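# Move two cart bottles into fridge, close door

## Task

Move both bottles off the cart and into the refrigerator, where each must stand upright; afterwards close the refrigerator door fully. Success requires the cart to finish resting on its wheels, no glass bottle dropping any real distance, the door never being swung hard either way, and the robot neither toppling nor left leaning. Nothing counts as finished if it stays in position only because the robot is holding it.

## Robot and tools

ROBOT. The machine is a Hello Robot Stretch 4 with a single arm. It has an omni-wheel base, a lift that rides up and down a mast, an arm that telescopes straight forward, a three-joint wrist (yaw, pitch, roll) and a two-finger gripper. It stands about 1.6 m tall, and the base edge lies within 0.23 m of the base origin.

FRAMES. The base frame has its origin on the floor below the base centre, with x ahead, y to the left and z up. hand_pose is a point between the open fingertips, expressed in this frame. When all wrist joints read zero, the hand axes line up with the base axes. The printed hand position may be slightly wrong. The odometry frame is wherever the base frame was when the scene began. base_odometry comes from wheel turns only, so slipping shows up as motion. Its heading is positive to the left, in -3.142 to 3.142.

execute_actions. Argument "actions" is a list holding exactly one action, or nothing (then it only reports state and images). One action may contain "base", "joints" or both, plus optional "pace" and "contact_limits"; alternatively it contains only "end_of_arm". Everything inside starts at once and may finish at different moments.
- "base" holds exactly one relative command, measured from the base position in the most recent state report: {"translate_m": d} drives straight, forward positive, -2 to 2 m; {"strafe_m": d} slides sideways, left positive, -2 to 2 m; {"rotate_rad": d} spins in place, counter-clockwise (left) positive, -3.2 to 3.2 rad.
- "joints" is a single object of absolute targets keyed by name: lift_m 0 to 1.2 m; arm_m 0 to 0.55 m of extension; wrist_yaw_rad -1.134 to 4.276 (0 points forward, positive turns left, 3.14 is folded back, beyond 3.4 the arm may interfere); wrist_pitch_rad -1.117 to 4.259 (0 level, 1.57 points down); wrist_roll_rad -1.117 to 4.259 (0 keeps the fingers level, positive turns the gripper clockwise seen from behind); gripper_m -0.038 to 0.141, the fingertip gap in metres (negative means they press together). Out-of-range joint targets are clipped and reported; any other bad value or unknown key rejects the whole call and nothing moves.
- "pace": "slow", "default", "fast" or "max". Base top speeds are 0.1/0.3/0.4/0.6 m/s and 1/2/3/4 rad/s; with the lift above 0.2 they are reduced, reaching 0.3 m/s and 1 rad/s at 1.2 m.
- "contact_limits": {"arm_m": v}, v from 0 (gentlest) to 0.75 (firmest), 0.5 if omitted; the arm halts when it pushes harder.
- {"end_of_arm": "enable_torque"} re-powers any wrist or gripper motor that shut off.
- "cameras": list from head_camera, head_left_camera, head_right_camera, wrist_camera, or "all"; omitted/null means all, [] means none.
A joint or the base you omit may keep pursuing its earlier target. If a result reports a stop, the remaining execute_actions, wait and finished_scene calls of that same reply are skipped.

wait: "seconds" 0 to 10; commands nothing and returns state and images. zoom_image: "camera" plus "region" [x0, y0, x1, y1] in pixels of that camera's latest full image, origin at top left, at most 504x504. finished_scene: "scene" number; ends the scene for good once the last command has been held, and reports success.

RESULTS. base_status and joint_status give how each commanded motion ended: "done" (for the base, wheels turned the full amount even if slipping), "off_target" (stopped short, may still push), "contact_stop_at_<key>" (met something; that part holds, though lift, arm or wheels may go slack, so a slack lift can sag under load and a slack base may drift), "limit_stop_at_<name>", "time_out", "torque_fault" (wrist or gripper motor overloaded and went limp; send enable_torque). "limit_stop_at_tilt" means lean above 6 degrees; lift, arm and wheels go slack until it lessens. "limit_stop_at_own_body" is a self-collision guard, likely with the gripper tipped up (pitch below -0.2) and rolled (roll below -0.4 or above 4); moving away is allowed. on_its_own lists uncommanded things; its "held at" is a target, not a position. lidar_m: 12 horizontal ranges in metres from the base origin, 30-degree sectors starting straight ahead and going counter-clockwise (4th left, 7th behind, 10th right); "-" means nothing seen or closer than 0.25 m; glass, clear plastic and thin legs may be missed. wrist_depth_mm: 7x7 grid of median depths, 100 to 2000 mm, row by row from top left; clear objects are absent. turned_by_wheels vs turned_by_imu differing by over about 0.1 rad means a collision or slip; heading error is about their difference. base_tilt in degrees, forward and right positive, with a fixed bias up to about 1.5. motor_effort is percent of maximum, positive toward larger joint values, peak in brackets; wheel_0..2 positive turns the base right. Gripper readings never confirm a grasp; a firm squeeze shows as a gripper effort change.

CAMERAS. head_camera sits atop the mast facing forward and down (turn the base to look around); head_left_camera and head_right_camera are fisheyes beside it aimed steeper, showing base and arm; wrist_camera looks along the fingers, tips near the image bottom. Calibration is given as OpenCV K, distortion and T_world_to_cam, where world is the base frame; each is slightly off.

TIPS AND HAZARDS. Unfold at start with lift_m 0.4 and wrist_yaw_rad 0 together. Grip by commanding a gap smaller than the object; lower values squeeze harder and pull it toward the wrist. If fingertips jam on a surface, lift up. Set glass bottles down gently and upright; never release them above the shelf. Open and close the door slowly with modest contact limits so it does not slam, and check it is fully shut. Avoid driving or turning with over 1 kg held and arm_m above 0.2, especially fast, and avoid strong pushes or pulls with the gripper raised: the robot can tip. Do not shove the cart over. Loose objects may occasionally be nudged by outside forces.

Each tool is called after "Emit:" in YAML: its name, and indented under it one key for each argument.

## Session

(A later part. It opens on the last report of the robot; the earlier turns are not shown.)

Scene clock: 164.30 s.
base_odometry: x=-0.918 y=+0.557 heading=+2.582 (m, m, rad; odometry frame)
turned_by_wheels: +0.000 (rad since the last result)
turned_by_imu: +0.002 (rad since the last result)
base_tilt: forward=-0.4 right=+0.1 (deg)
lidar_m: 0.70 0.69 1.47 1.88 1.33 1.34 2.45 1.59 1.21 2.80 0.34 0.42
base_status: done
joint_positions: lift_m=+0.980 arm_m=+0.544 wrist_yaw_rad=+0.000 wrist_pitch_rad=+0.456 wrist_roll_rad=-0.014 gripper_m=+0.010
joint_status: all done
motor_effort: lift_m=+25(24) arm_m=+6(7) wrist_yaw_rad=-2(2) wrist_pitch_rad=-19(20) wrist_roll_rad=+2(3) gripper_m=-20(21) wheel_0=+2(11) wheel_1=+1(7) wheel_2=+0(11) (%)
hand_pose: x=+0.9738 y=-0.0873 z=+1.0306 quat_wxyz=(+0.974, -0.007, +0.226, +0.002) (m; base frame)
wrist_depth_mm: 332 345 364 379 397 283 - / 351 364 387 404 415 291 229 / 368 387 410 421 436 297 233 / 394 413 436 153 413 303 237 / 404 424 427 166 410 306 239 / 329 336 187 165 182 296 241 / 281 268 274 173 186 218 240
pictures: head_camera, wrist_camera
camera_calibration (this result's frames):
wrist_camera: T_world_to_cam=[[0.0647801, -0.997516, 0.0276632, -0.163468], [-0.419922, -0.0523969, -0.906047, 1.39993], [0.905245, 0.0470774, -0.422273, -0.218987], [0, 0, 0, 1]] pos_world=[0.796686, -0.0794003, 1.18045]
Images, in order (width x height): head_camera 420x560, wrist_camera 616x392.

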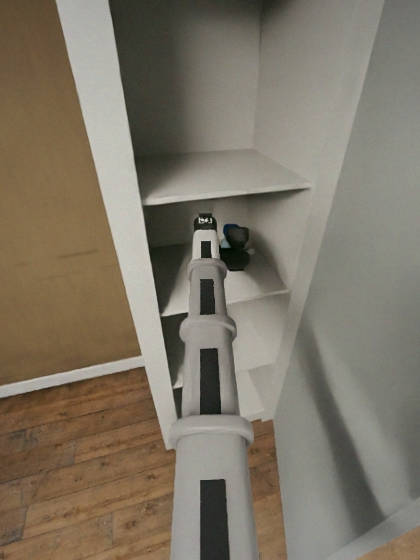

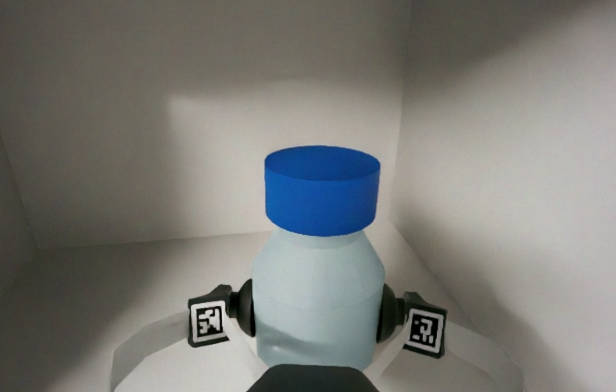

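Emit:
execute_actions:
  actions:
    - {"base":{"rotate_rad":-0.04},"joints":{"lift_m":0.941}}
  cameras: []

Emit:
execute_actions:
  actions:
    - {"joints":{"gripper_m":0.095}}
  cameras: ["wrist_camera"]

Emit:
execute_actions:
  actions:
    - {"base":{"translate_m":-0.55},"joints":{"arm_m":0.0},"pace":"max"}
  cameras: ["head_camera"]

Emit:
execute_actions:
  actions:
    - {"base":{"rotate_rad":-1.916},"joints":{"lift_m":0.88,"gripper_m":0.11},"pace":"max"}
  cameras: []

Emit:
execute_actions:
  actions:
    - {"base":{"translate_m":0.52},"joints":{"arm_m":0.4},"pace":"max"}
  cameras: ["head_camera","wrist_camera"]

Scene clock: 181.57 s.
base_odometry: x=-0.918 y=+0.557 heading=+2.543 (m, m, rad; odometry frame)
turned_by_wheels: -0.040 (rad since the last result)
turned_by_imu: -0.039 (rad since the last result)
base_tilt: forward=-0.5 right=+0.0 (deg)
lidar_m: 0.68 0.70 1.44 1.89 1.42 1.34 2.23 1.74 1.22 2.82 0.33 0.37
base_status: done
joint_positions: lift_m=+0.941 arm_m=+0.544 wrist_yaw_rad=+0.000 wrist_pitch_rad=+0.457 wrist_roll_rad=-0.014 gripper_m=+0.010
joint_status: all done
motor_effort: lift_m=+17(22) arm_m=+6(6) wrist_yaw_rad=+1(7) wrist_pitch_rad=-20(20) wrist_roll_rad=+2(2) gripper_m=-21(23) wheel_0=+0(10) wheel_1=+1(8) wheel_2=+2(7) (%)
hand_pose: x=+0.9737 y=-0.0874 z=+0.9922 quat_wxyz=(+0.974, -0.007, +0.226, +0.002) (m; base frame)
wrist_depth_mm: 336 353 373 397 345 229 - / 355 373 394 421 353 237 192 / 373 397 421 436 347 243 197 / 397 418 442 153 329 248 198 / 347 353 355 165 334 254 200 / 278 282 187 164 182 245 205 / 237 226 230 173 186 194 -
pictures: none
No camera images: the call's "cameras" was empty. Leave "cameras" out to get every camera's image.

Scene clock: 183.23 s.
base_odometry: x=-0.918 y=+0.557 heading=+2.543 (m, m, rad; odometry frame)
turned_by_wheels: +0.000 (rad since the last result)
turned_by_imu: +0.000 (rad since the last result)
base_tilt: forward=-0.4 right=+0.0 (deg)
lidar_m: 0.69 0.70 1.46 1.90 1.41 1.32 2.22 1.76 1.23 2.79 0.31 0.39
base_status: not commanded
joint_positions: lift_m=+0.941 arm_m=+0.544 wrist_yaw_rad=+0.000 wrist_pitch_rad=+0.452 wrist_roll_rad=-0.014 gripper_m=+0.095
joint_status: all done
motor_effort: lift_m=+16(17) arm_m=+6(6) wrist_yaw_rad=-1(0) wrist_pitch_rad=-8(21) wrist_roll_rad=+2(3) gripper_m=-1(18) wheel_0=+1(1) wheel_1=+1(1) wheel_2=+2(2) (%)
hand_pose: x=+0.9743 y=-0.0874 z=+0.9933 quat_wxyz=(+0.975, -0.007, +0.224, +0.002) (m; base frame)
wrist_depth_mm: 336 353 375 397 343 231 - / 349 375 394 421 353 236 193 / 375 394 418 436 362 243 197 / 399 421 442 168 332 248 197 / 355 359 366 182 340 252 200 / 281 289 204 183 196 243 205 / 241 237 241 172 240 233 -
pictures: wrist_camera
camera_calibration (this result's frames):
wrist_camera: T_world_to_cam=[[0.0642951, -0.99754, 0.0279298, -0.162359], [-0.416177, -0.0522408, -0.907782, 1.36446], [0.907008, 0.0467422, -0.418512, -0.24066], [0, 0, 0, 1]] pos_world=[0.796574, -0.0794306, 1.14245]
Images, in order (width x height): wrist_camera 616x392.

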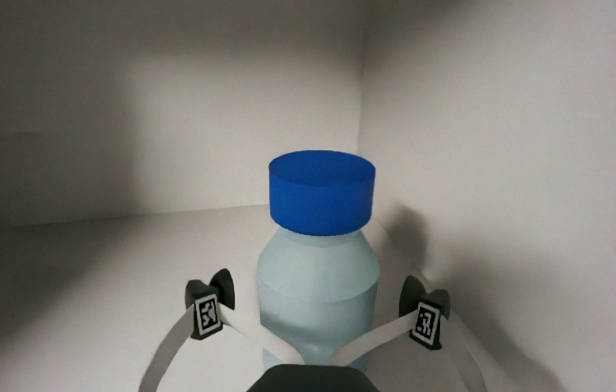

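Scene clock: 186.17 s.
base_odometry: x=-0.464 y=+0.247 heading=+2.543 (m, m, rad; odometry frame)
turned_by_wheels: +0.000 (rad since the last result)
turned_by_imu: +0.000 (rad since the last result)
base_tilt: forward=-0.4 right=+0.1 (deg)
lidar_m: 1.11 1.78 2.05 1.74 0.99 1.12 1.88 1.90 1.09 0.98 2.95 0.79
base_status: done
joint_positions: lift_m=+0.941 arm_m=+0.002 wrist_yaw_rad=+0.000 wrist_pitch_rad=+0.452 wrist_roll_rad=-0.014 gripper_m=+0.095
joint_status: all done
motor_effort: lift_m=+17(17) arm_m=-6(7) wrist_yaw_rad=+0(1) wrist_pitch_rad=-7(7) wrist_roll_rad=+3(2) gripper_m=-2(2) wheel_0=-3(4) wheel_1=+0(7) wheel_2=+0(11) (%)
hand_pose: x=+0.4320 y=-0.0875 z=+0.9934 quat_wxyz=(+0.975, -0.007, +0.224, +0.001) (m; base frame)
wrist_depth_mm: 1229 1308 1281 1336 1008 462 1756 / 1366 1366 1060 1308 1042 496 1863 / 1397 1430 1464 1537 991 530 - / 1464 1618 1464 1499 931 - - / 1618 1618 1618 1618 891 1921 - / 1537 1537 204 1464 831 1618 1618 / 1308 1308 1336 741 707 1336 1366
pictures: head_camera
Images, in order (width x height): head_camera 420x560.

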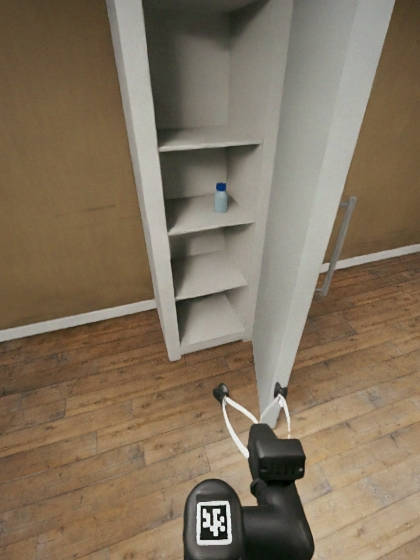

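Scene clock: 188.53 s.
base_odometry: x=-0.464 y=+0.247 heading=+0.627 (m, m, rad; odometry frame)
turned_by_wheels: -1.915 (rad since the last result)
turned_by_imu: -1.948 (rad since the last result)
base_tilt: forward=-0.6 right=+0.1 (deg)
lidar_m: 0.99 1.12 2.85 0.79 1.24 1.81 1.91 1.05 0.96 1.27 1.89 1.94
base_status: done
joint_positions: lift_m=+0.880 arm_m=+0.002 wrist_yaw_rad=+0.000 wrist_pitch_rad=+0.452 wrist_roll_rad=-0.014 gripper_m=+0.110
joint_status: all done
motor_effort: lift_m=+16(18) arm_m=-6(6) wrist_yaw_rad=+0(1) wrist_pitch_rad=-7(7) wrist_roll_rad=+3(2) gripper_m=-2(4) wheel_0=+4(6) wheel_1=+1(2) wheel_2=+2(7) (%)
hand_pose: x=+0.4320 y=-0.0874 z=+0.9324 quat_wxyz=(+0.975, -0.007, +0.224, +0.002) (m; base frame)
wrist_depth_mm: - - - - - 1576 1430 / - - - - - 1661 1430 / - - 866 1060 - 1661 1464 / - - 1336 1499 - 1863 1499 / 1808 1808 1025 1499 1921 1756 1576 / 1464 1464 197 1366 1464 1430 1537 / 1255 1255 1182 151 1281 1281 1281
pictures: none
No camera images: the call's "cameras" was empty. Leave "cameras" out to get every camera's image.

Scene clock: 191.33 s.
base_odometry: x=-0.043 y=+0.552 heading=+0.627 (m, m, rad; odometry frame)
turned_by_wheels: +0.000 (rad since the last result)
turned_by_imu: +0.002 (rad since the last result)
base_tilt: forward=-0.5 right=+0.2 (deg)
lidar_m: 0.54 0.50 2.57 2.26 0.92 1.57 2.36 1.38 1.42 1.73 1.59 0.94
base_status: done
joint_positions: lift_m=+0.880 arm_m=+0.399 wrist_yaw_rad=+0.000 wrist_pitch_rad=+0.452 wrist_roll_rad=-0.014 gripper_m=+0.110
joint_status: all done
motor_effort: lift_m=+17(16) arm_m=+6(8) wrist_yaw_rad=-2(1) wrist_pitch_rad=-6(8) wrist_roll_rad=+2(2) gripper_m=-1(2) wheel_0=+2(7) wheel_1=+0(6) wheel_2=+2(8) (%)
hand_pose: x=+0.8293 y=-0.0873 z=+0.9325 quat_wxyz=(+0.975, -0.007, +0.224, +0.002) (m; base frame)
wrist_depth_mm: 1537 1708 - 1863 1430 1118 960 / 1537 1808 - - 1499 1138 991 / 1661 1863 - - 1537 1182 1008 / 1756 554 615 591 1618 1229 1042 / 462 496 504 466 418 1281 1078 / 389 399 196 330 322 353 1138 / 334 329 338 151 340 345 1138
pictures: head_camera, wrist_camera
camera_calibration (this result's frames):
wrist_camera: T_world_to_cam=[[0.0646404, -0.997517, 0.0279543, -0.151553], [-0.415817, -0.0523895, -0.907938, 1.24869], [0.907148, 0.0470656, -0.418171, -0.135069], [0, 0, 0, 1]] pos_world=[0.651551, -0.0794015, 1.08149]
Images, in order (width x height): head_camera 420x560, wrist_camera 616x392.

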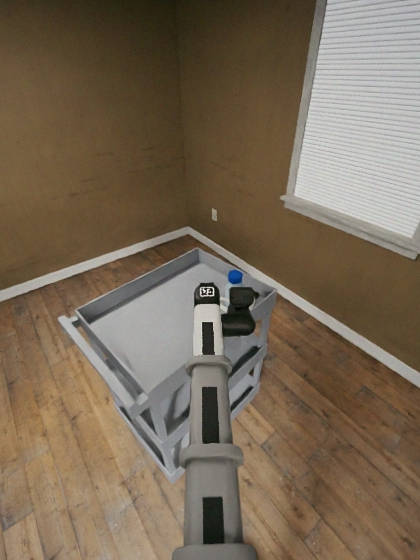

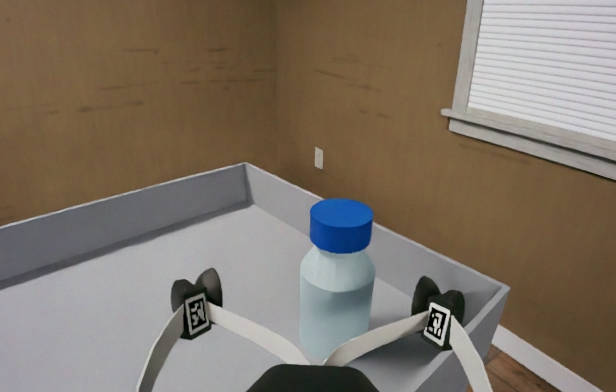

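Emit:
execute_actions:
  actions:
    - {"base":{"rotate_rad":-0.021},"joints":{"arm_m":0.5,"lift_m":0.86},"pace":"fast"}
  cameras: []

Emit:
execute_actions:
  actions:
    - {"joints":{"lift_m":0.802,"gripper_m":0.09}}
  cameras: ["wrist_camera"]

Scene clock: 199.73 s.
base_odometry: x=-0.043 y=+0.552 heading=+0.606 (m, m, rad; odometry frame)
turned_by_wheels: -0.021 (rad since the last result)
turned_by_imu: -0.021 (rad since the last result)
base_tilt: forward=-0.4 right=+0.1 (deg)
lidar_m: 0.56 0.49 2.58 2.27 0.94 1.54 2.35 1.39 1.40 1.75 1.58 0.96
base_status: done
joint_positions: lift_m=+0.860 arm_m=+0.499 wrist_yaw_rad=+0.000 wrist_pitch_rad=+0.452 wrist_roll_rad=-0.014 gripper_m=+0.110
joint_status: all done
motor_effort: lift_m=+16(14) arm_m=+7(7) wrist_yaw_rad=-1(1) wrist_pitch_rad=-7(8) wrist_roll_rad=+2(3) gripper_m=+0(2) wheel_0=-1(3) wheel_1=-1(8) wheel_2=+0(4) (%)
hand_pose: x=+0.9293 y=-0.0874 z=+0.9125 quat_wxyz=(+0.975, -0.007, +0.224, +0.002) (m; base frame)
wrist_depth_mm: 1499 1661 1921 1708 1336 1042 878 / 1537 1756 - 1863 1336 1078 904 / 1618 1808 - 1921 1430 1118 946 / 1661 508 530 - 1499 1138 976 / 410 445 473 221 1464 1205 1025 / 362 373 196 211 233 1138 1042 / 312 304 312 151 315 263 1060
pictures: none
No camera images: the call's "cameras" was empty. Leave "cameras" out to get every camera's image.

Scene clock: 200.90 s.
base_odometry: x=-0.043 y=+0.552 heading=+0.606 (m, m, rad; odometry frame)
turned_by_wheels: +0.000 (rad since the last result)
turned_by_imu: +0.000 (rad since the last result)
base_tilt: forward=-0.6 right=+0.1 (deg)
lidar_m: 0.53 0.49 2.55 2.29 0.92 1.53 2.37 1.38 1.42 1.76 1.60 0.94
base_status: not commanded
joint_positions: lift_m=+0.802 arm_m=+0.499 wrist_yaw_rad=+0.000 wrist_pitch_rad=+0.452 wrist_roll_rad=-0.014 gripper_m=+0.090
joint_status: all done
motor_effort: lift_m=+15(10) arm_m=+7(7) wrist_yaw_rad=-1(1) wrist_pitch_rad=-7(6) wrist_roll_rad=+2(2) gripper_m=-1(2) wheel_0=-1(1) wheel_1=-1(1) wheel_2=+0(0) (%)
hand_pose: x=+0.9293 y=-0.0874 z=+0.8546 quat_wxyz=(+0.975, -0.007, +0.224, +0.002) (m; base frame)
wrist_depth_mm: 1499 1708 1983 1708 1281 1060 904 / 1576 1808 - 1808 1397 1078 917 / 1661 1756 1921 1808 1430 1138 960 / 397 445 462 179 1366 1160 991 / 359 364 368 190 301 278 1008 / 283 290 199 195 204 265 237 / 242 237 244 178 243 240 1025
pictures: wrist_camera
camera_calibration (this result's frames):
wrist_camera: T_world_to_cam=[[0.0645453, -0.997523, 0.02795, -0.155771], [-0.415884, -0.0523491, -0.90791, 1.21959], [0.907124, 0.0469774, -0.418232, -0.25824], [0, 0, 0, 1]] pos_world=[0.751516, -0.0794094, 1.00362]
Images, in order (width x height): wrist_camera 616x392.

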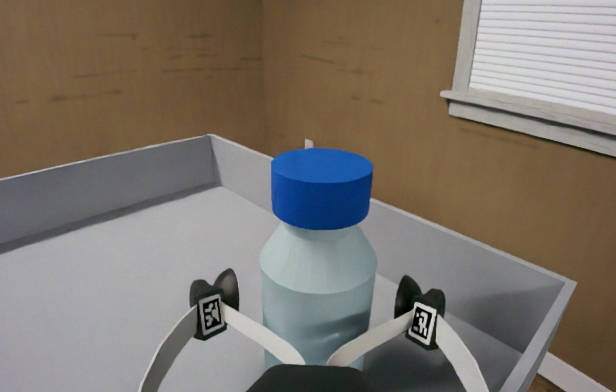

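Emit:
execute_actions:
  actions:
    - {"joints":{"arm_m":0.509,"gripper_m":0.01}}
  cameras: []

Emit:
execute_actions:
  actions:
    - {"joints":{"lift_m":0.89}}
  cameras: ["wrist_camera"]

Emit:
execute_actions:
  actions:
    - {"base":{"rotate_rad":2.436},"joints":{"lift_m":0.98,"arm_m":0.0}}
  cameras: ["wrist_camera","head_camera"]

Scene clock: 218.97 s.
base_odometry: x=-0.043 y=+0.552 heading=+0.606 (m, m, rad; odometry frame)
turned_by_wheels: +0.000 (rad since the last result)
turned_by_imu: +0.001 (rad since the last result)
base_tilt: forward=-0.4 right=+0.3 (deg)
lidar_m: 0.54 0.49 2.56 2.28 0.94 1.54 2.36 1.40 1.42 1.75 1.60 0.97
base_status: not commanded
joint_positions: lift_m=+0.802 arm_m=+0.508 wrist_yaw_rad=+0.000 wrist_pitch_rad=+0.457 wrist_roll_rad=-0.014 gripper_m=+0.010
joint_status: all done
motor_effort: lift_m=+16(16) arm_m=+7(7) wrist_yaw_rad=-1(0) wrist_pitch_rad=-20(21) wrist_roll_rad=+2(2) gripper_m=-21(20) wheel_0=-1(1) wheel_1=-1(1) wheel_2=+0(0) (%)
hand_pose: x=+0.9377 y=-0.0874 z=+0.8533 quat_wxyz=(+0.974, -0.007, +0.226, +0.002) (m; base frame)
wrist_depth_mm: 1499 1708 1863 1708 1308 1042 891 / 1537 1708 - 1808 1366 1060 904 / 1618 1708 512 1708 1397 1118 960 / 392 442 459 151 1336 1182 976 / 351 357 359 165 294 270 991 / 279 287 185 164 181 256 229 / 239 229 231 171 183 201 238
pictures: none
No camera images: the call's "cameras" was empty. Leave "cameras" out to get every camera's image.

Scene clock: 220.33 s.
base_odometry: x=-0.043 y=+0.552 heading=+0.606 (m, m, rad; odometry frame)
turned_by_wheels: +0.000 (rad since the last result)
turned_by_imu: +0.000 (rad since the last result)
base_tilt: forward=-0.5 right=+0.1 (deg)
lidar_m: 0.53 0.50 2.58 2.27 0.94 1.55 2.37 1.40 1.40 1.74 1.60 0.98
base_status: not commanded
joint_positions: lift_m=+0.889 arm_m=+0.508 wrist_yaw_rad=+0.000 wrist_pitch_rad=+0.457 wrist_roll_rad=-0.014 gripper_m=+0.010
joint_status: all done
motor_effort: lift_m=+26(25) arm_m=+7(6) wrist_yaw_rad=-1(1) wrist_pitch_rad=-20(20) wrist_roll_rad=+3(3) gripper_m=-19(21) wheel_0=-1(2) wheel_1=-1(1) wheel_2=+0(0) (%)
hand_pose: x=+0.9377 y=-0.0874 z=+0.9405 quat_wxyz=(+0.974, -0.007, +0.226, +0.002) (m; base frame)
wrist_depth_mm: 1464 1661 1863 1708 1281 1042 866 / 1537 1708 - 1863 1336 1078 931 / 1618 1808 - 1756 1397 1118 960 / 1708 1863 - 151 1366 1182 991 / 418 466 496 165 1464 1205 1008 / 399 407 186 164 181 1255 1060 / 342 327 330 172 184 221 1060
pictures: wrist_camera
camera_calibration (this result's frames):
wrist_camera: T_world_to_cam=[[0.06457, -0.99753, 0.0276629, -0.158498], [-0.419939, -0.0523085, -0.906044, 1.30319], [0.905253, 0.0468865, -0.422279, -0.224402], [0, 0, 0, 1]] pos_world=[0.760636, -0.0794175, 1.09037]
Images, in order (width x height): wrist_camera 616x392.

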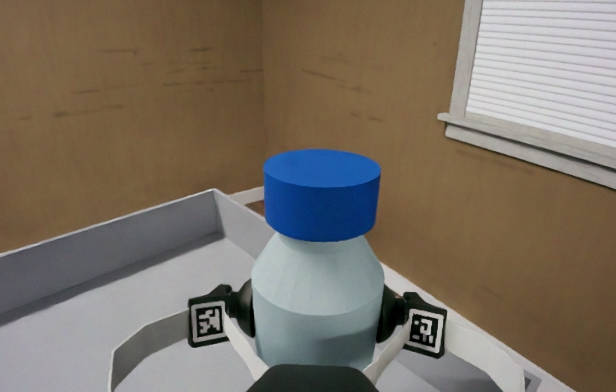

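Scene clock: 222.90 s.
base_odometry: x=-0.043 y=+0.552 heading=+3.042 (m, m, rad; odometry frame)
turned_by_wheels: +2.436 (rad since the last result)
turned_by_imu: +2.479 (rad since the last result)
base_tilt: forward=-0.5 right=+0.1 (deg)
lidar_m: 0.40 2.38 1.41 1.40 1.56 1.62 1.61 0.63 0.49 2.56 2.52 0.92
base_status: done
joint_positions: lift_m=+0.980 arm_m=+0.002 wrist_yaw_rad=+0.000 wrist_pitch_rad=+0.457 wrist_roll_rad=-0.014 gripper_m=+0.010
joint_status: all done
motor_effort: lift_m=+25(26) arm_m=-7(8) wrist_yaw_rad=-2(7) wrist_pitch_rad=-20(21) wrist_roll_rad=+2(3) gripper_m=-20(23) wheel_0=-2(12) wheel_1=+1(7) wheel_2=-3(9) (%)
hand_pose: x=+0.4316 y=-0.0874 z=+1.0305 quat_wxyz=(+0.974, -0.007, +0.226, +0.002) (m; base frame)
wrist_depth_mm: - 1921 1863 1537 1499 627 1464 / - - 1921 1618 1464 750 1499 / - - - 1464 1708 904 1576 / - - - 151 715 1756 1708 / - - - 165 778 1863 1808 / 1618 1618 185 164 181 1618 1618 / 1336 1281 1308 171 181 750 1366
pictures: head_camera, wrist_camera
camera_calibration (this result's frames):
wrist_camera: T_world_to_cam=[[0.0646285, -0.997526, 0.027649, -0.1283], [-0.42007, -0.0523274, -0.905982, 1.17216], [0.905187, 0.0469377, -0.422413, 0.271986], [0, 0, 0, 1]] pos_world=[0.254481, -0.0794132, 1.18039]
Images, in order (width x height): head_camera 420x560, wrist_camera 616x392.

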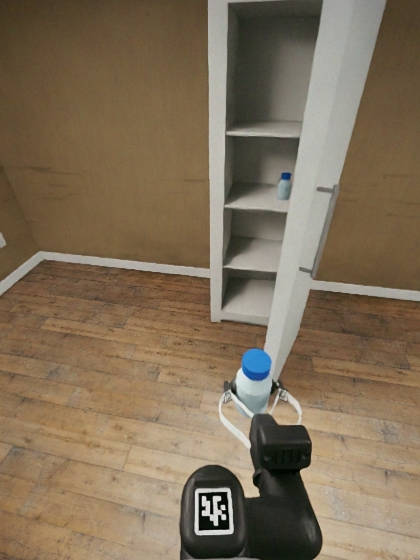

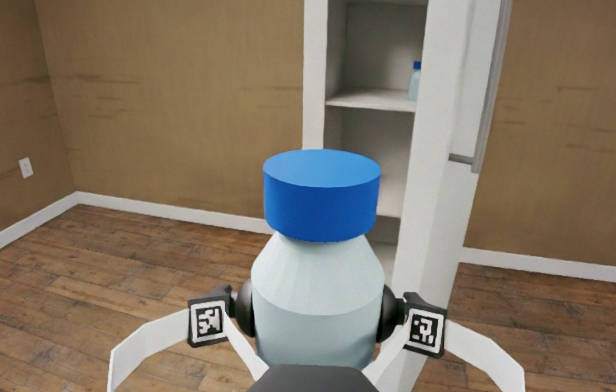

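Emit:
execute_actions:
  actions:
    - {"base":{"translate_m":0.76},"joints":{"arm_m":0.2},"pace":"max"}
  cameras: []

Emit:
execute_actions:
  actions:
    - {"base":{"rotate_rad":-0.23}}

Scene clock: 230.23 s.
base_odometry: x=-0.799 y=+0.628 heading=+3.042 (m, m, rad; odometry frame)
turned_by_wheels: +0.000 (rad since the last result)
turned_by_imu: +0.003 (rad since the last result)
base_tilt: forward=-0.4 right=+0.1 (deg)
lidar_m: 0.61 1.55 2.02 1.38 1.38 2.34 1.62 1.09 2.75 2.73 0.29 0.59
base_status: done
joint_positions: lift_m=+0.980 arm_m=+0.199 wrist_yaw_rad=+0.000 wrist_pitch_rad=+0.457 wrist_roll_rad=-0.014 gripper_m=+0.010
joint_status: all done
motor_effort: lift_m=+25(25) arm_m=+6(8) wrist_yaw_rad=-1(0) wrist_pitch_rad=-20(22) wrist_roll_rad=+2(2) gripper_m=-22(19) wheel_0=+2(10) wheel_1=+1(6) wheel_2=+0(11) (%)
hand_pose: x=+0.6287 y=-0.0874 z=+1.0305 quat_wxyz=(+0.974, -0.007, +0.226, +0.002) (m; base frame)
wrist_depth_mm: 1025 960 904 340 691 661 627 / 1098 1042 960 364 723 691 668 / 1182 1118 1025 377 768 732 707 / 1308 1205 1078 151 539 574 508 / 1464 1281 1205 165 455 459 430 / 1576 1397 185 164 180 891 750 / 1336 1281 1308 171 182 452 732
pictures: none
No camera images: the call's "cameras" was empty. Leave "cameras" out to get every camera's image.

Scene clock: 231.27 s.
base_odometry: x=-0.799 y=+0.628 heading=+2.813 (m, m, rad; odometry frame)
turned_by_wheels: -0.230 (rad since the last result)
turned_by_imu: -0.233 (rad since the last result)
base_tilt: forward=-0.3 right=+0.0 (deg)
lidar_m: 0.60 1.40 1.92 1.99 1.37 1.76 2.32 1.09 1.17 2.73 0.30 0.29
base_status: done
joint_positions: lift_m=+0.980 arm_m=+0.199 wrist_yaw_rad=+0.000 wrist_pitch_rad=+0.457 wrist_roll_rad=-0.014 gripper_m=+0.010
joint_status: not commanded
motor_effort: lift_m=+25(25) arm_m=+6(6) wrist_yaw_rad=-2(4) wrist_pitch_rad=-20(19) wrist_roll_rad=+3(3) gripper_m=-21(20) wheel_0=+3(6) wheel_1=+2(8) wheel_2=+1(8) (%)
hand_pose: x=+0.6287 y=-0.0874 z=+1.0305 quat_wxyz=(+0.974, -0.007, +0.226, +0.001) (m; base frame)
wrist_depth_mm: 854 338 597 723 723 591 421 / 891 364 621 768 768 591 424 / 960 387 634 798 564 603 415 / 1042 415 530 151 539 539 418 / 1138 452 477 165 484 484 439 / 1229 1182 185 164 181 539 466 / 1281 539 535 172 181 334 484
pictures: head_camera, head_left_camera, head_right_camera, wrist_camera
camera_calibration (this result's frames):
wrist_camera: T_world_to_cam=[[0.0643753, -0.997543, 0.0276543, -0.140955], [-0.420015, -0.0522221, -0.906014, 1.255], [0.905231, 0.0467097, -0.422344, 0.0934133], [0, 0, 0, 1]] pos_world=[0.451631, -0.0794338, 1.1804]
Images, in order (width x height): head_camera 420x560, head_left_camera 420x672, head_right_camera 420x672, wrist_camera 616x392.

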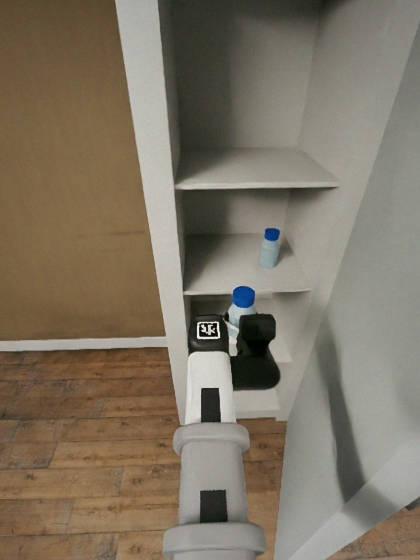

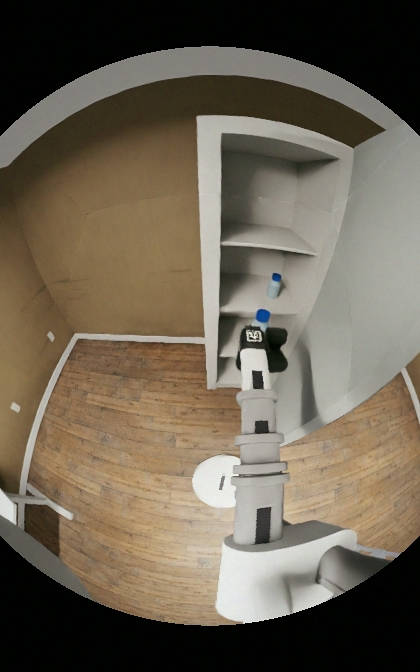

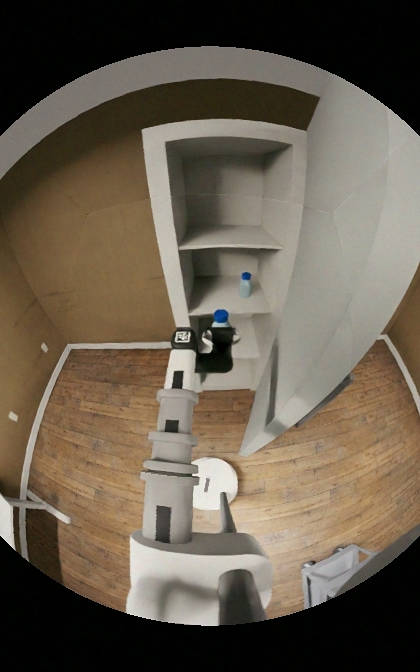

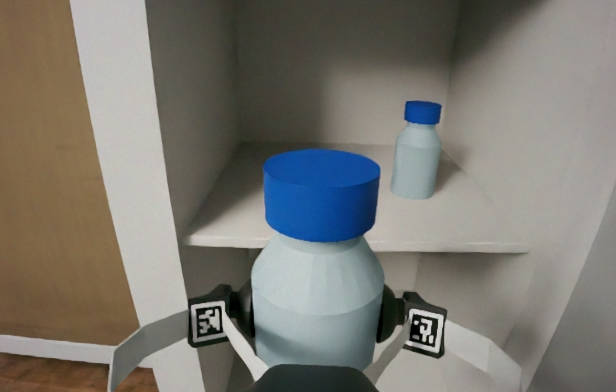

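Centered in the free space.

Emit:
execute_actions:
  actions:
    - {"joints":{"arm_m":0.53},"pace":"fast"}
  cameras: []

Emit:
execute_actions:
  actions:
    - {"joints":{"lift_m":0.943}}
  cameras: ["wrist_camera"]

Emit:
execute_actions:
  actions:
    - {"joints":{"gripper_m":0.09}}
  cameras: ["wrist_camera"]

Scene clock: 240.13 s.
base_odometry: x=-0.799 y=+0.628 heading=+2.813 (m, m, rad; odometry frame)
turned_by_wheels: +0.000 (rad since the last result)
turned_by_imu: +0.001 (rad since the last result)
base_tilt: forward=-0.6 right=+0.1 (deg)
lidar_m: 0.77 1.39 1.93 2.00 1.36 1.76 2.34 1.08 1.19 2.69 0.30 0.30
base_status: not commanded
joint_positions: lift_m=+0.980 arm_m=+0.529 wrist_yaw_rad=+0.000 wrist_pitch_rad=+0.456 wrist_roll_rad=-0.014 gripper_m=+0.010
joint_status: all done
motor_effort: lift_m=+25(25) arm_m=+6(7) wrist_yaw_rad=-1(2) wrist_pitch_rad=-19(21) wrist_roll_rad=+2(2) gripper_m=-22(20) wheel_0=+3(3) wheel_1=+2(2) wheel_2=+1(1) (%)
hand_pose: x=+0.9587 y=-0.0873 z=+1.0306 quat_wxyz=(+0.974, -0.007, +0.226, +0.002) (m; base frame)
wrist_depth_mm: 217 314 436 433 430 427 415 / 220 320 455 459 459 449 415 / 223 324 492 477 484 477 413 / 224 329 512 152 508 508 243 / 226 329 424 164 413 277 236 / 224 307 185 164 181 255 240 / 224 268 273 172 181 210 281
pictures: none
No camera images: the call's "cameras" was empty. Leave "cameras" out to get every camera's image.

Scene clock: 241.13 s.
base_odometry: x=-0.799 y=+0.628 heading=+2.813 (m, m, rad; odometry frame)
turned_by_wheels: +0.000 (rad since the last result)
turned_by_imu: +0.000 (rad since the last result)
base_tilt: forward=-0.5 right=+0.1 (deg)
lidar_m: 0.79 1.39 1.94 1.98 1.39 1.76 2.34 1.07 1.19 2.73 0.30 0.29
base_status: not commanded
joint_positions: lift_m=+0.943 arm_m=+0.529 wrist_yaw_rad=+0.000 wrist_pitch_rad=+0.457 wrist_roll_rad=-0.014 gripper_m=+0.010
joint_status: all done
motor_effort: lift_m=+16(21) arm_m=+7(7) wrist_yaw_rad=-3(1) wrist_pitch_rad=-21(21) wrist_roll_rad=+3(3) gripper_m=-19(19) wheel_0=+3(3) wheel_1=+2(2) wheel_2=+1(1) (%)
hand_pose: x=+0.9587 y=-0.0873 z=+0.9942 quat_wxyz=(+0.974, -0.007, +0.226, +0.002) (m; base frame)
wrist_depth_mm: 217 315 436 430 430 424 415 / 221 320 459 455 452 452 418 / 224 327 488 477 484 477 310 / 226 329 480 151 462 455 220 / 225 325 362 165 351 257 221 / 225 285 185 164 181 255 237 / 224 229 232 171 184 200 247
pictures: wrist_camera
camera_calibration (this result's frames):
wrist_camera: T_world_to_cam=[[0.0647827, -0.997516, 0.0276415, -0.161465], [-0.420172, -0.0523913, -0.905931, 1.36073], [0.905129, 0.0470744, -0.422523, -0.220355], [0, 0, 0, 1]] pos_world=[0.78165, -0.0794008, 1.14408]
Images, in order (width x height): wrist_camera 616x392.

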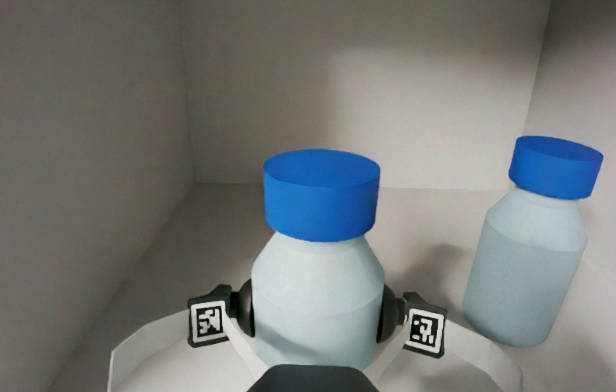

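Scene clock: 242.73 s.
base_odometry: x=-0.799 y=+0.628 heading=+2.813 (m, m, rad; odometry frame)
turned_by_wheels: +0.000 (rad since the last result)
turned_by_imu: +0.000 (rad since the last result)
base_tilt: forward=-0.4 right=+0.2 (deg)
lidar_m: 0.79 1.42 1.90 1.99 1.37 1.76 2.35 1.09 1.17 2.70 0.30 0.31
base_status: not commanded
joint_positions: lift_m=+0.943 arm_m=+0.529 wrist_yaw_rad=-0.001 wrist_pitch_rad=+0.452 wrist_roll_rad=-0.014 gripper_m=+0.090
joint_status: all done
motor_effort: lift_m=+17(17) arm_m=+7(7) wrist_yaw_rad=+0(3) wrist_pitch_rad=-7(21) wrist_roll_rad=+3(2) gripper_m=-1(23) wheel_0=+3(4) wheel_1=+2(2) wheel_2=+1(1) (%)
hand_pose: x=+0.9592 y=-0.0876 z=+0.9953 quat_wxyz=(+0.975, -0.007, +0.224, +0.001) (m; base frame)
wrist_depth_mm: 217 315 433 430 430 427 418 / 221 320 455 459 455 452 418 / 224 329 488 484 488 480 387 / 225 329 484 180 183 473 217 / 227 334 368 187 340 255 221 / 226 289 198 188 187 259 235 / 225 239 245 172 237 244 250
pictures: wrist_camera
camera_calibration (this result's frames):
wrist_camera: T_world_to_cam=[[0.0637768, -0.997573, 0.027926, -0.161081], [-0.416204, -0.0520212, -0.907782, 1.36003], [0.907032, 0.0462725, -0.418512, -0.226186], [0, 0, 0, 1]] pos_world=[0.781482, -0.0794732, 1.14445]
Images, in order (width x height): wrist_camera 616x392.

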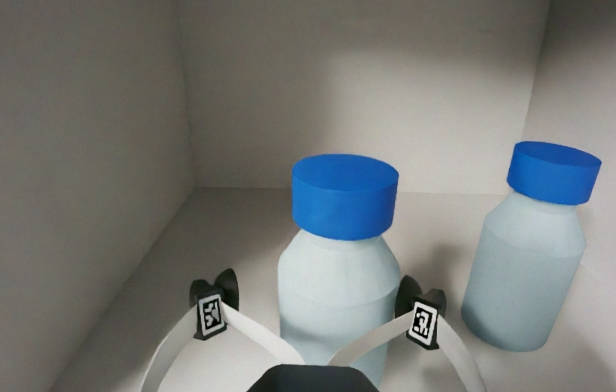

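Bottle got pushed against the right finger; open wider.

Emit:
execute_actions:
  actions:
    - {"joints":{"gripper_m":0.115}}
  cameras: ["wrist_camera"]

Scene clock: 251.70 s.
base_odometry: x=-0.799 y=+0.628 heading=+2.813 (m, m, rad; odometry frame)
turned_by_wheels: +0.000 (rad since the last result)
turned_by_imu: +0.001 (rad since the last result)
base_tilt: forward=-0.4 right=+0.0 (deg)
lidar_m: 0.78 1.41 1.92 2.00 1.37 1.76 2.33 1.07 1.20 2.73 0.30 0.29
base_status: not commanded
joint_positions: lift_m=+0.943 arm_m=+0.529 wrist_yaw_rad=+0.000 wrist_pitch_rad=+0.452 wrist_roll_rad=-0.014 gripper_m=+0.115
joint_status: all done
motor_effort: lift_m=+17(16) arm_m=+6(6) wrist_yaw_rad=+1(0) wrist_pitch_rad=-8(8) wrist_roll_rad=+2(3) gripper_m=-1(1) wheel_0=+3(3) wheel_1=+2(2) wheel_2=+1(1) (%)
hand_pose: x=+0.9592 y=-0.0875 z=+0.9953 quat_wxyz=(+0.975, -0.007, +0.224, +0.001) (m; base frame)
wrist_depth_mm: 218 315 436 433 430 421 415 / 220 322 459 455 452 449 418 / 224 327 484 480 484 480 389 / 225 330 488 181 183 473 218 / 227 332 370 186 342 255 221 / 225 279 202 185 189 247 236 / 225 238 245 151 237 240 250
pictures: wrist_camera
camera_calibration (this result's frames):
wrist_camera: T_world_to_cam=[[0.0639665, -0.997561, 0.0279262, -0.161214], [-0.416194, -0.0521004, -0.907782, 1.36002], [0.907023, 0.0464449, -0.418512, -0.22618], [0, 0, 0, 1]] pos_world=[0.781497, -0.0794576, 1.14445]
Images, in order (width x height): wrist_camera 616x392.

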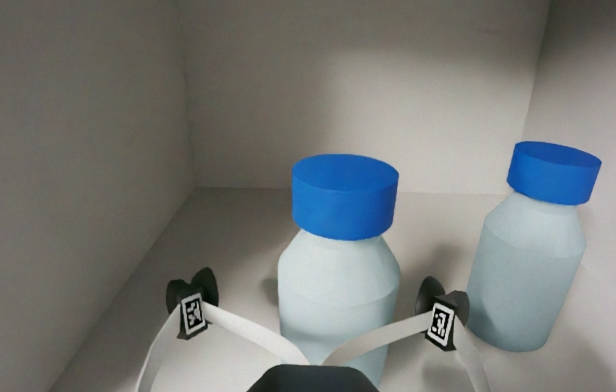

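Emit:
execute_actions:
  actions:
    - {"base":{"translate_m":-0.3},"joints":{"arm_m":0.0},"pace":"fast"}
  cameras: ["head_camera"]

Emit:
execute_actions:
  actions:
    - {"base":{"strafe_m":-0.68},"joints":{"wrist_pitch_rad":1.4,"wrist_yaw_rad":-1.0,"lift_m":0.55,"gripper_m":0.0},"pace":"max"}
  cameras: []

Emit:
execute_actions:
  actions:
    - {"base":{"rotate_rad":0.6},"joints":{"arm_m":0.36},"pace":"fast"}
  cameras: ["head_camera","head_right_camera"]

Scene clock: 271.13 s.
base_odometry: x=-0.515 y=+0.531 heading=+2.812 (m, m, rad; odometry frame)
turned_by_wheels: +0.000 (rad since the last result)
turned_by_imu: +0.001 (rad since the last result)
base_tilt: forward=-0.4 right=+0.1 (deg)
lidar_m: 1.11 1.72 2.10 1.26 1.29 1.76 2.03 0.98 0.87 2.71 2.42 0.55
base_status: done
joint_positions: lift_m=+0.943 arm_m=+0.002 wrist_yaw_rad=+0.000 wrist_pitch_rad=+0.452 wrist_roll_rad=-0.014 gripper_m=+0.115
joint_status: all done
motor_effort: lift_m=+17(17) arm_m=-6(7) wrist_yaw_rad=+1(1) wrist_pitch_rad=-7(8) wrist_roll_rad=+3(2) gripper_m=-2(1) wheel_0=-3(6) wheel_1=-1(7) wheel_2=-1(10) (%)
hand_pose: x=+0.4320 y=-0.0875 z=+0.9954 quat_wxyz=(+0.975, -0.007, +0.224, +0.001) (m; base frame)
wrist_depth_mm: 1308 1308 960 1182 1138 455 236 / 1336 1366 991 1205 991 375 248 / 1464 1464 1042 1308 976 310 263 / 1537 1537 1499 1366 1255 298 283 / 1708 1661 1661 1160 1060 312 330 / 1576 1537 203 1430 1182 327 1661 / 1336 1281 1281 151 1078 351 1336
pictures: head_camera
Images, in order (width x height): head_camera 420x560.

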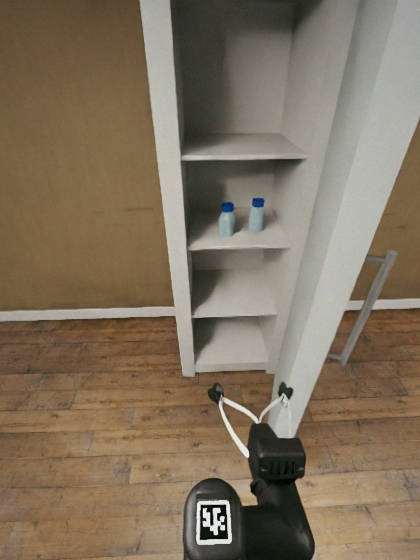

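Scene clock: 274.27 s.
base_odometry: x=-0.296 y=+1.174 heading=+2.812 (m, m, rad; odometry frame)
turned_by_wheels: +0.000 (rad since the last result)
turned_by_imu: +0.001 (rad since the last result)
base_tilt: forward=-0.5 right=+0.0 (deg)
lidar_m: 0.98 0.59 2.34 1.94 1.99 2.14 0.52 0.53 2.13 2.02 2.11 1.73
base_status: done
joint_positions: lift_m=+0.550 arm_m=+0.002 wrist_yaw_rad=-1.000 wrist_pitch_rad=+1.400 wrist_roll_rad=-0.014 gripper_m=+0.000
joint_status: all done
motor_effort: lift_m=+15(17) arm_m=-6(6) wrist_yaw_rad=-1(11) wrist_pitch_rad=-2(2) wrist_roll_rad=+2(3) gripper_m=-5(6) wheel_0=+1(14) wheel_1=+0(5) wheel_2=+0(0) (%)
hand_pose: x=+0.1254 y=-0.0884 z=+0.4442 quat_wxyz=(+0.673, +0.304, +0.568, -0.363) (m; base frame)
wrist_depth_mm: 759 750 759 750 741 741 732 / 741 732 732 723 732 723 723 / 707 707 707 691 699 699 691 / 691 683 683 683 683 676 676 / 668 668 668 449 466 654 647 / 647 640 634 201 433 627 634 / 627 634 174 306 172 424 615
pictures: none
No camera images: the call's "cameras" was empty. Leave "cameras" out to get every camera's image.

Scene clock: 276.10 s.
base_odometry: x=-0.296 y=+1.174 heading=-2.871 (m, m, rad; odometry frame)
turned_by_wheels: +0.600 (rad since the last result)
turned_by_imu: +0.611 (rad since the last result)
base_tilt: forward=-0.4 right=+0.0 (deg)
lidar_m: 0.59 2.57 1.89 2.00 2.11 0.51 0.51 2.08 2.04 2.18 1.69 0.87
base_status: done
joint_positions: lift_m=+0.550 arm_m=+0.359 wrist_yaw_rad=-1.000 wrist_pitch_rad=+1.400 wrist_roll_rad=-0.014 gripper_m=+0.000
joint_status: all done
motor_effort: lift_m=+16(16) arm_m=+7(8) wrist_yaw_rad=-1(1) wrist_pitch_rad=-2(2) wrist_roll_rad=+3(3) gripper_m=-5(3) wheel_0=-1(7) wheel_1=+0(6) wheel_2=+0(10) (%)
hand_pose: x=+0.4826 y=-0.0884 z=+0.4442 quat_wxyz=(+0.673, +0.304, +0.568, -0.363) (m; base frame)
wrist_depth_mm: 283 415 741 741 741 741 732 / 282 418 723 723 723 715 707 / 283 415 699 707 699 699 691 / 279 407 676 683 676 676 668 / 277 407 654 661 647 654 654 / 634 647 647 201 634 627 634 / 634 621 174 399 172 609 615
pictures: head_camera, head_right_camera
Images, in order (width x height): head_camera 420x560, head_right_camera 420x672.

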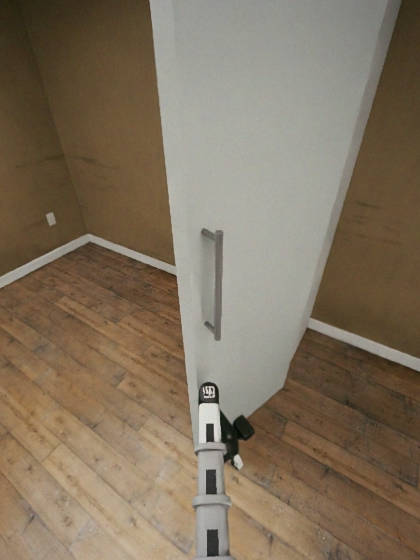

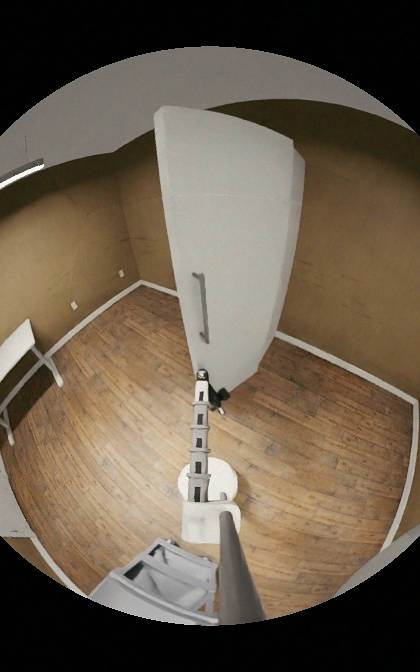

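Emit:
execute_actions:
  actions:
    - {"base":{"translate_m":0.55},"pace":"slow"}
  cameras: ["head_camera","head_left_camera"]

Scene clock: 286.37 s.
base_odometry: x=-0.825 y=+1.027 heading=-2.870 (m, m, rad; odometry frame)
turned_by_wheels: +0.000 (rad since the last result)
turned_by_imu: +0.003 (rad since the last result)
base_tilt: forward=-0.5 right=+0.2 (deg)
lidar_m: 0.60 1.84 2.35 1.75 2.49 1.00 1.04 2.40 2.35 1.61 1.23 0.56
base_status: done
joint_positions: lift_m=+0.550 arm_m=+0.359 wrist_yaw_rad=-1.000 wrist_pitch_rad=+1.400 wrist_roll_rad=-0.014 gripper_m=+0.000
joint_status: not commanded
motor_effort: lift_m=+16(16) arm_m=+7(7) wrist_yaw_rad=-2(2) wrist_pitch_rad=-2(3) wrist_roll_rad=+2(3) gripper_m=-6(6) wheel_0=+3(2) wheel_1=+1(8) wheel_2=-1(6) (%)
hand_pose: x=+0.4826 y=-0.0884 z=+0.4442 quat_wxyz=(+0.673, +0.304, +0.568, -0.363) (m; base frame)
wrist_depth_mm: 154 171 198 228 267 322 732 / 181 208 245 293 357 715 723 / 227 267 330 418 574 699 691 / 300 370 492 668 691 676 668 / 439 654 654 654 654 647 647 / 647 647 640 200 634 627 634 / 634 627 174 404 172 615 609
pictures: head_camera, head_left_camera
Images, in order (width x height): head_camera 420x560, head_left_camera 420x672.

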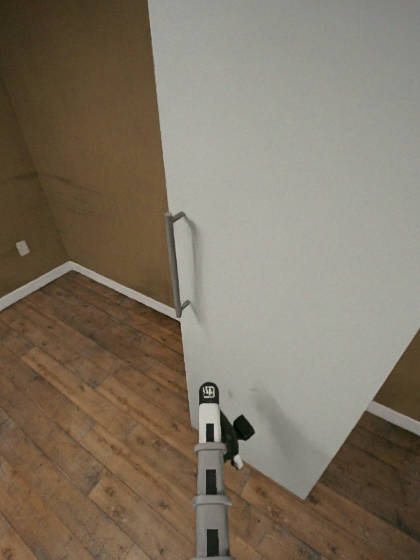

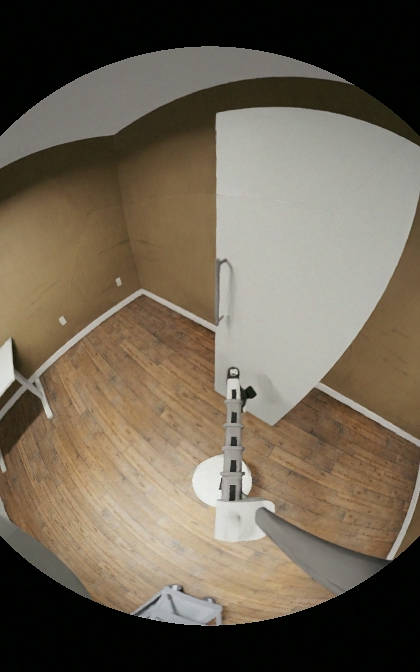

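Emit:
execute_actions:
  actions:
    - {"joints":{"arm_m":0.53,"wrist_yaw_rad":-1.13},"pace":"slow","contact_limits":{"arm_m":0.12}}
  cameras: ["head_camera"]

Scene clock: 294.47 s.
base_odometry: x=-0.825 y=+1.027 heading=-2.870 (m, m, rad; odometry frame)
turned_by_wheels: +0.000 (rad since the last result)
turned_by_imu: +0.001 (rad since the last result)
base_tilt: forward=-0.4 right=+0.1 (deg)
lidar_m: 0.61 1.90 2.35 1.77 2.52 1.01 1.03 2.40 2.36 1.62 1.24 0.58
base_status: not commanded
joint_positions: lift_m=+0.550 arm_m=+0.507 wrist_yaw_rad=-1.125 wrist_pitch_rad=+1.402 wrist_roll_rad=-0.009 gripper_m=+0.000
joint_status: arm_m contact_stop (moved +0.148 of +0.171); the others done
joint sent to its limit — the command would take wrist_yaw_rad past its lower limit, so that joint was sent only as far as its limit.
on_its_own: arm_m is slack since a contact_stop (your +0.530 is given up)
motor_effort: lift_m=+16(16) arm_m=+0(17) wrist_yaw_rad=+1(4) wrist_pitch_rad=-6(10) wrist_roll_rad=-11(22) gripper_m=-5(4) wheel_0=+6(7) wheel_1=+2(3) wheel_2=-5(9) (%)
contact_limits: arm_m 0.12
hand_pose: x=+0.6199 y=-0.0815 z=+0.4441 quat_wxyz=(+0.648, +0.341, +0.547, -0.405) (m; base frame)
wrist_depth_mm: - - - - - - - / - - - - 110 144 296 / - - - 112 154 413 691 / - - 114 165 484 676 676 / - 115 178 654 661 654 647 / 123 196 504 200 640 634 634 / 215 627 174 402 172 615 615
pictures: head_camera
Images, in order (width x height): head_camera 420x560.

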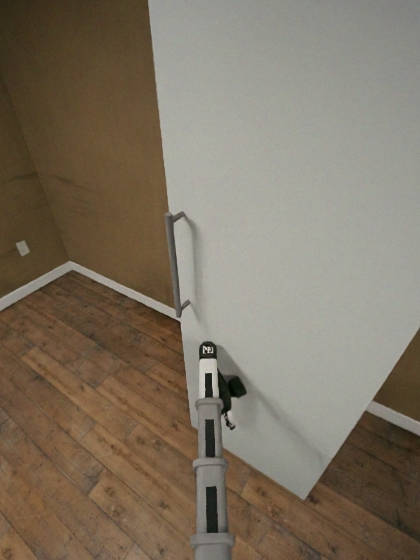

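Emit:
execute_actions:
  actions:
    - {"joints":{"arm_m":0.45},"pace":"fast"}
  cameras: []

Emit:
finished_scene:
  scene: 2

Scene clock: 301.43 s.
base_odometry: x=-0.825 y=+1.027 heading=-2.870 (m, m, rad; odometry frame)
turned_by_wheels: +0.000 (rad since the last result)
turned_by_imu: +0.001 (rad since the last result)
base_tilt: forward=-0.5 right=-0.1 (deg)
lidar_m: 0.61 1.85 2.33 1.74 2.52 1.03 1.04 2.39 2.35 1.61 1.24 0.57
base_status: not commanded
joint_positions: lift_m=+0.550 arm_m=+0.451 wrist_yaw_rad=-1.124 wrist_pitch_rad=+1.401 wrist_roll_rad=-0.013 gripper_m=+0.000
joint_status: all done
motor_effort: lift_m=+16(15) arm_m=-6(7) wrist_yaw_rad=-2(0) wrist_pitch_rad=-3(6) wrist_roll_rad=+2(8) gripper_m=-6(5) wheel_0=+3(7) wheel_1=+1(2) wheel_2=+0(5) (%)
hand_pose: x=+0.5643 y=-0.0818 z=+0.4442 quat_wxyz=(+0.649, +0.339, +0.548, -0.404) (m; base frame)
wrist_depth_mm: - - 109 131 164 220 329 / - 110 132 167 227 351 707 / 112 134 174 239 382 683 691 / 140 178 251 413 668 676 668 / 190 263 452 654 654 647 647 / 294 521 634 200 634 634 627 / 621 634 173 402 172 621 609
pictures: none
No camera images: the call's "cameras" was empty. Leave "cameras" out to get every camera's image.

The scene is finished: the task was done.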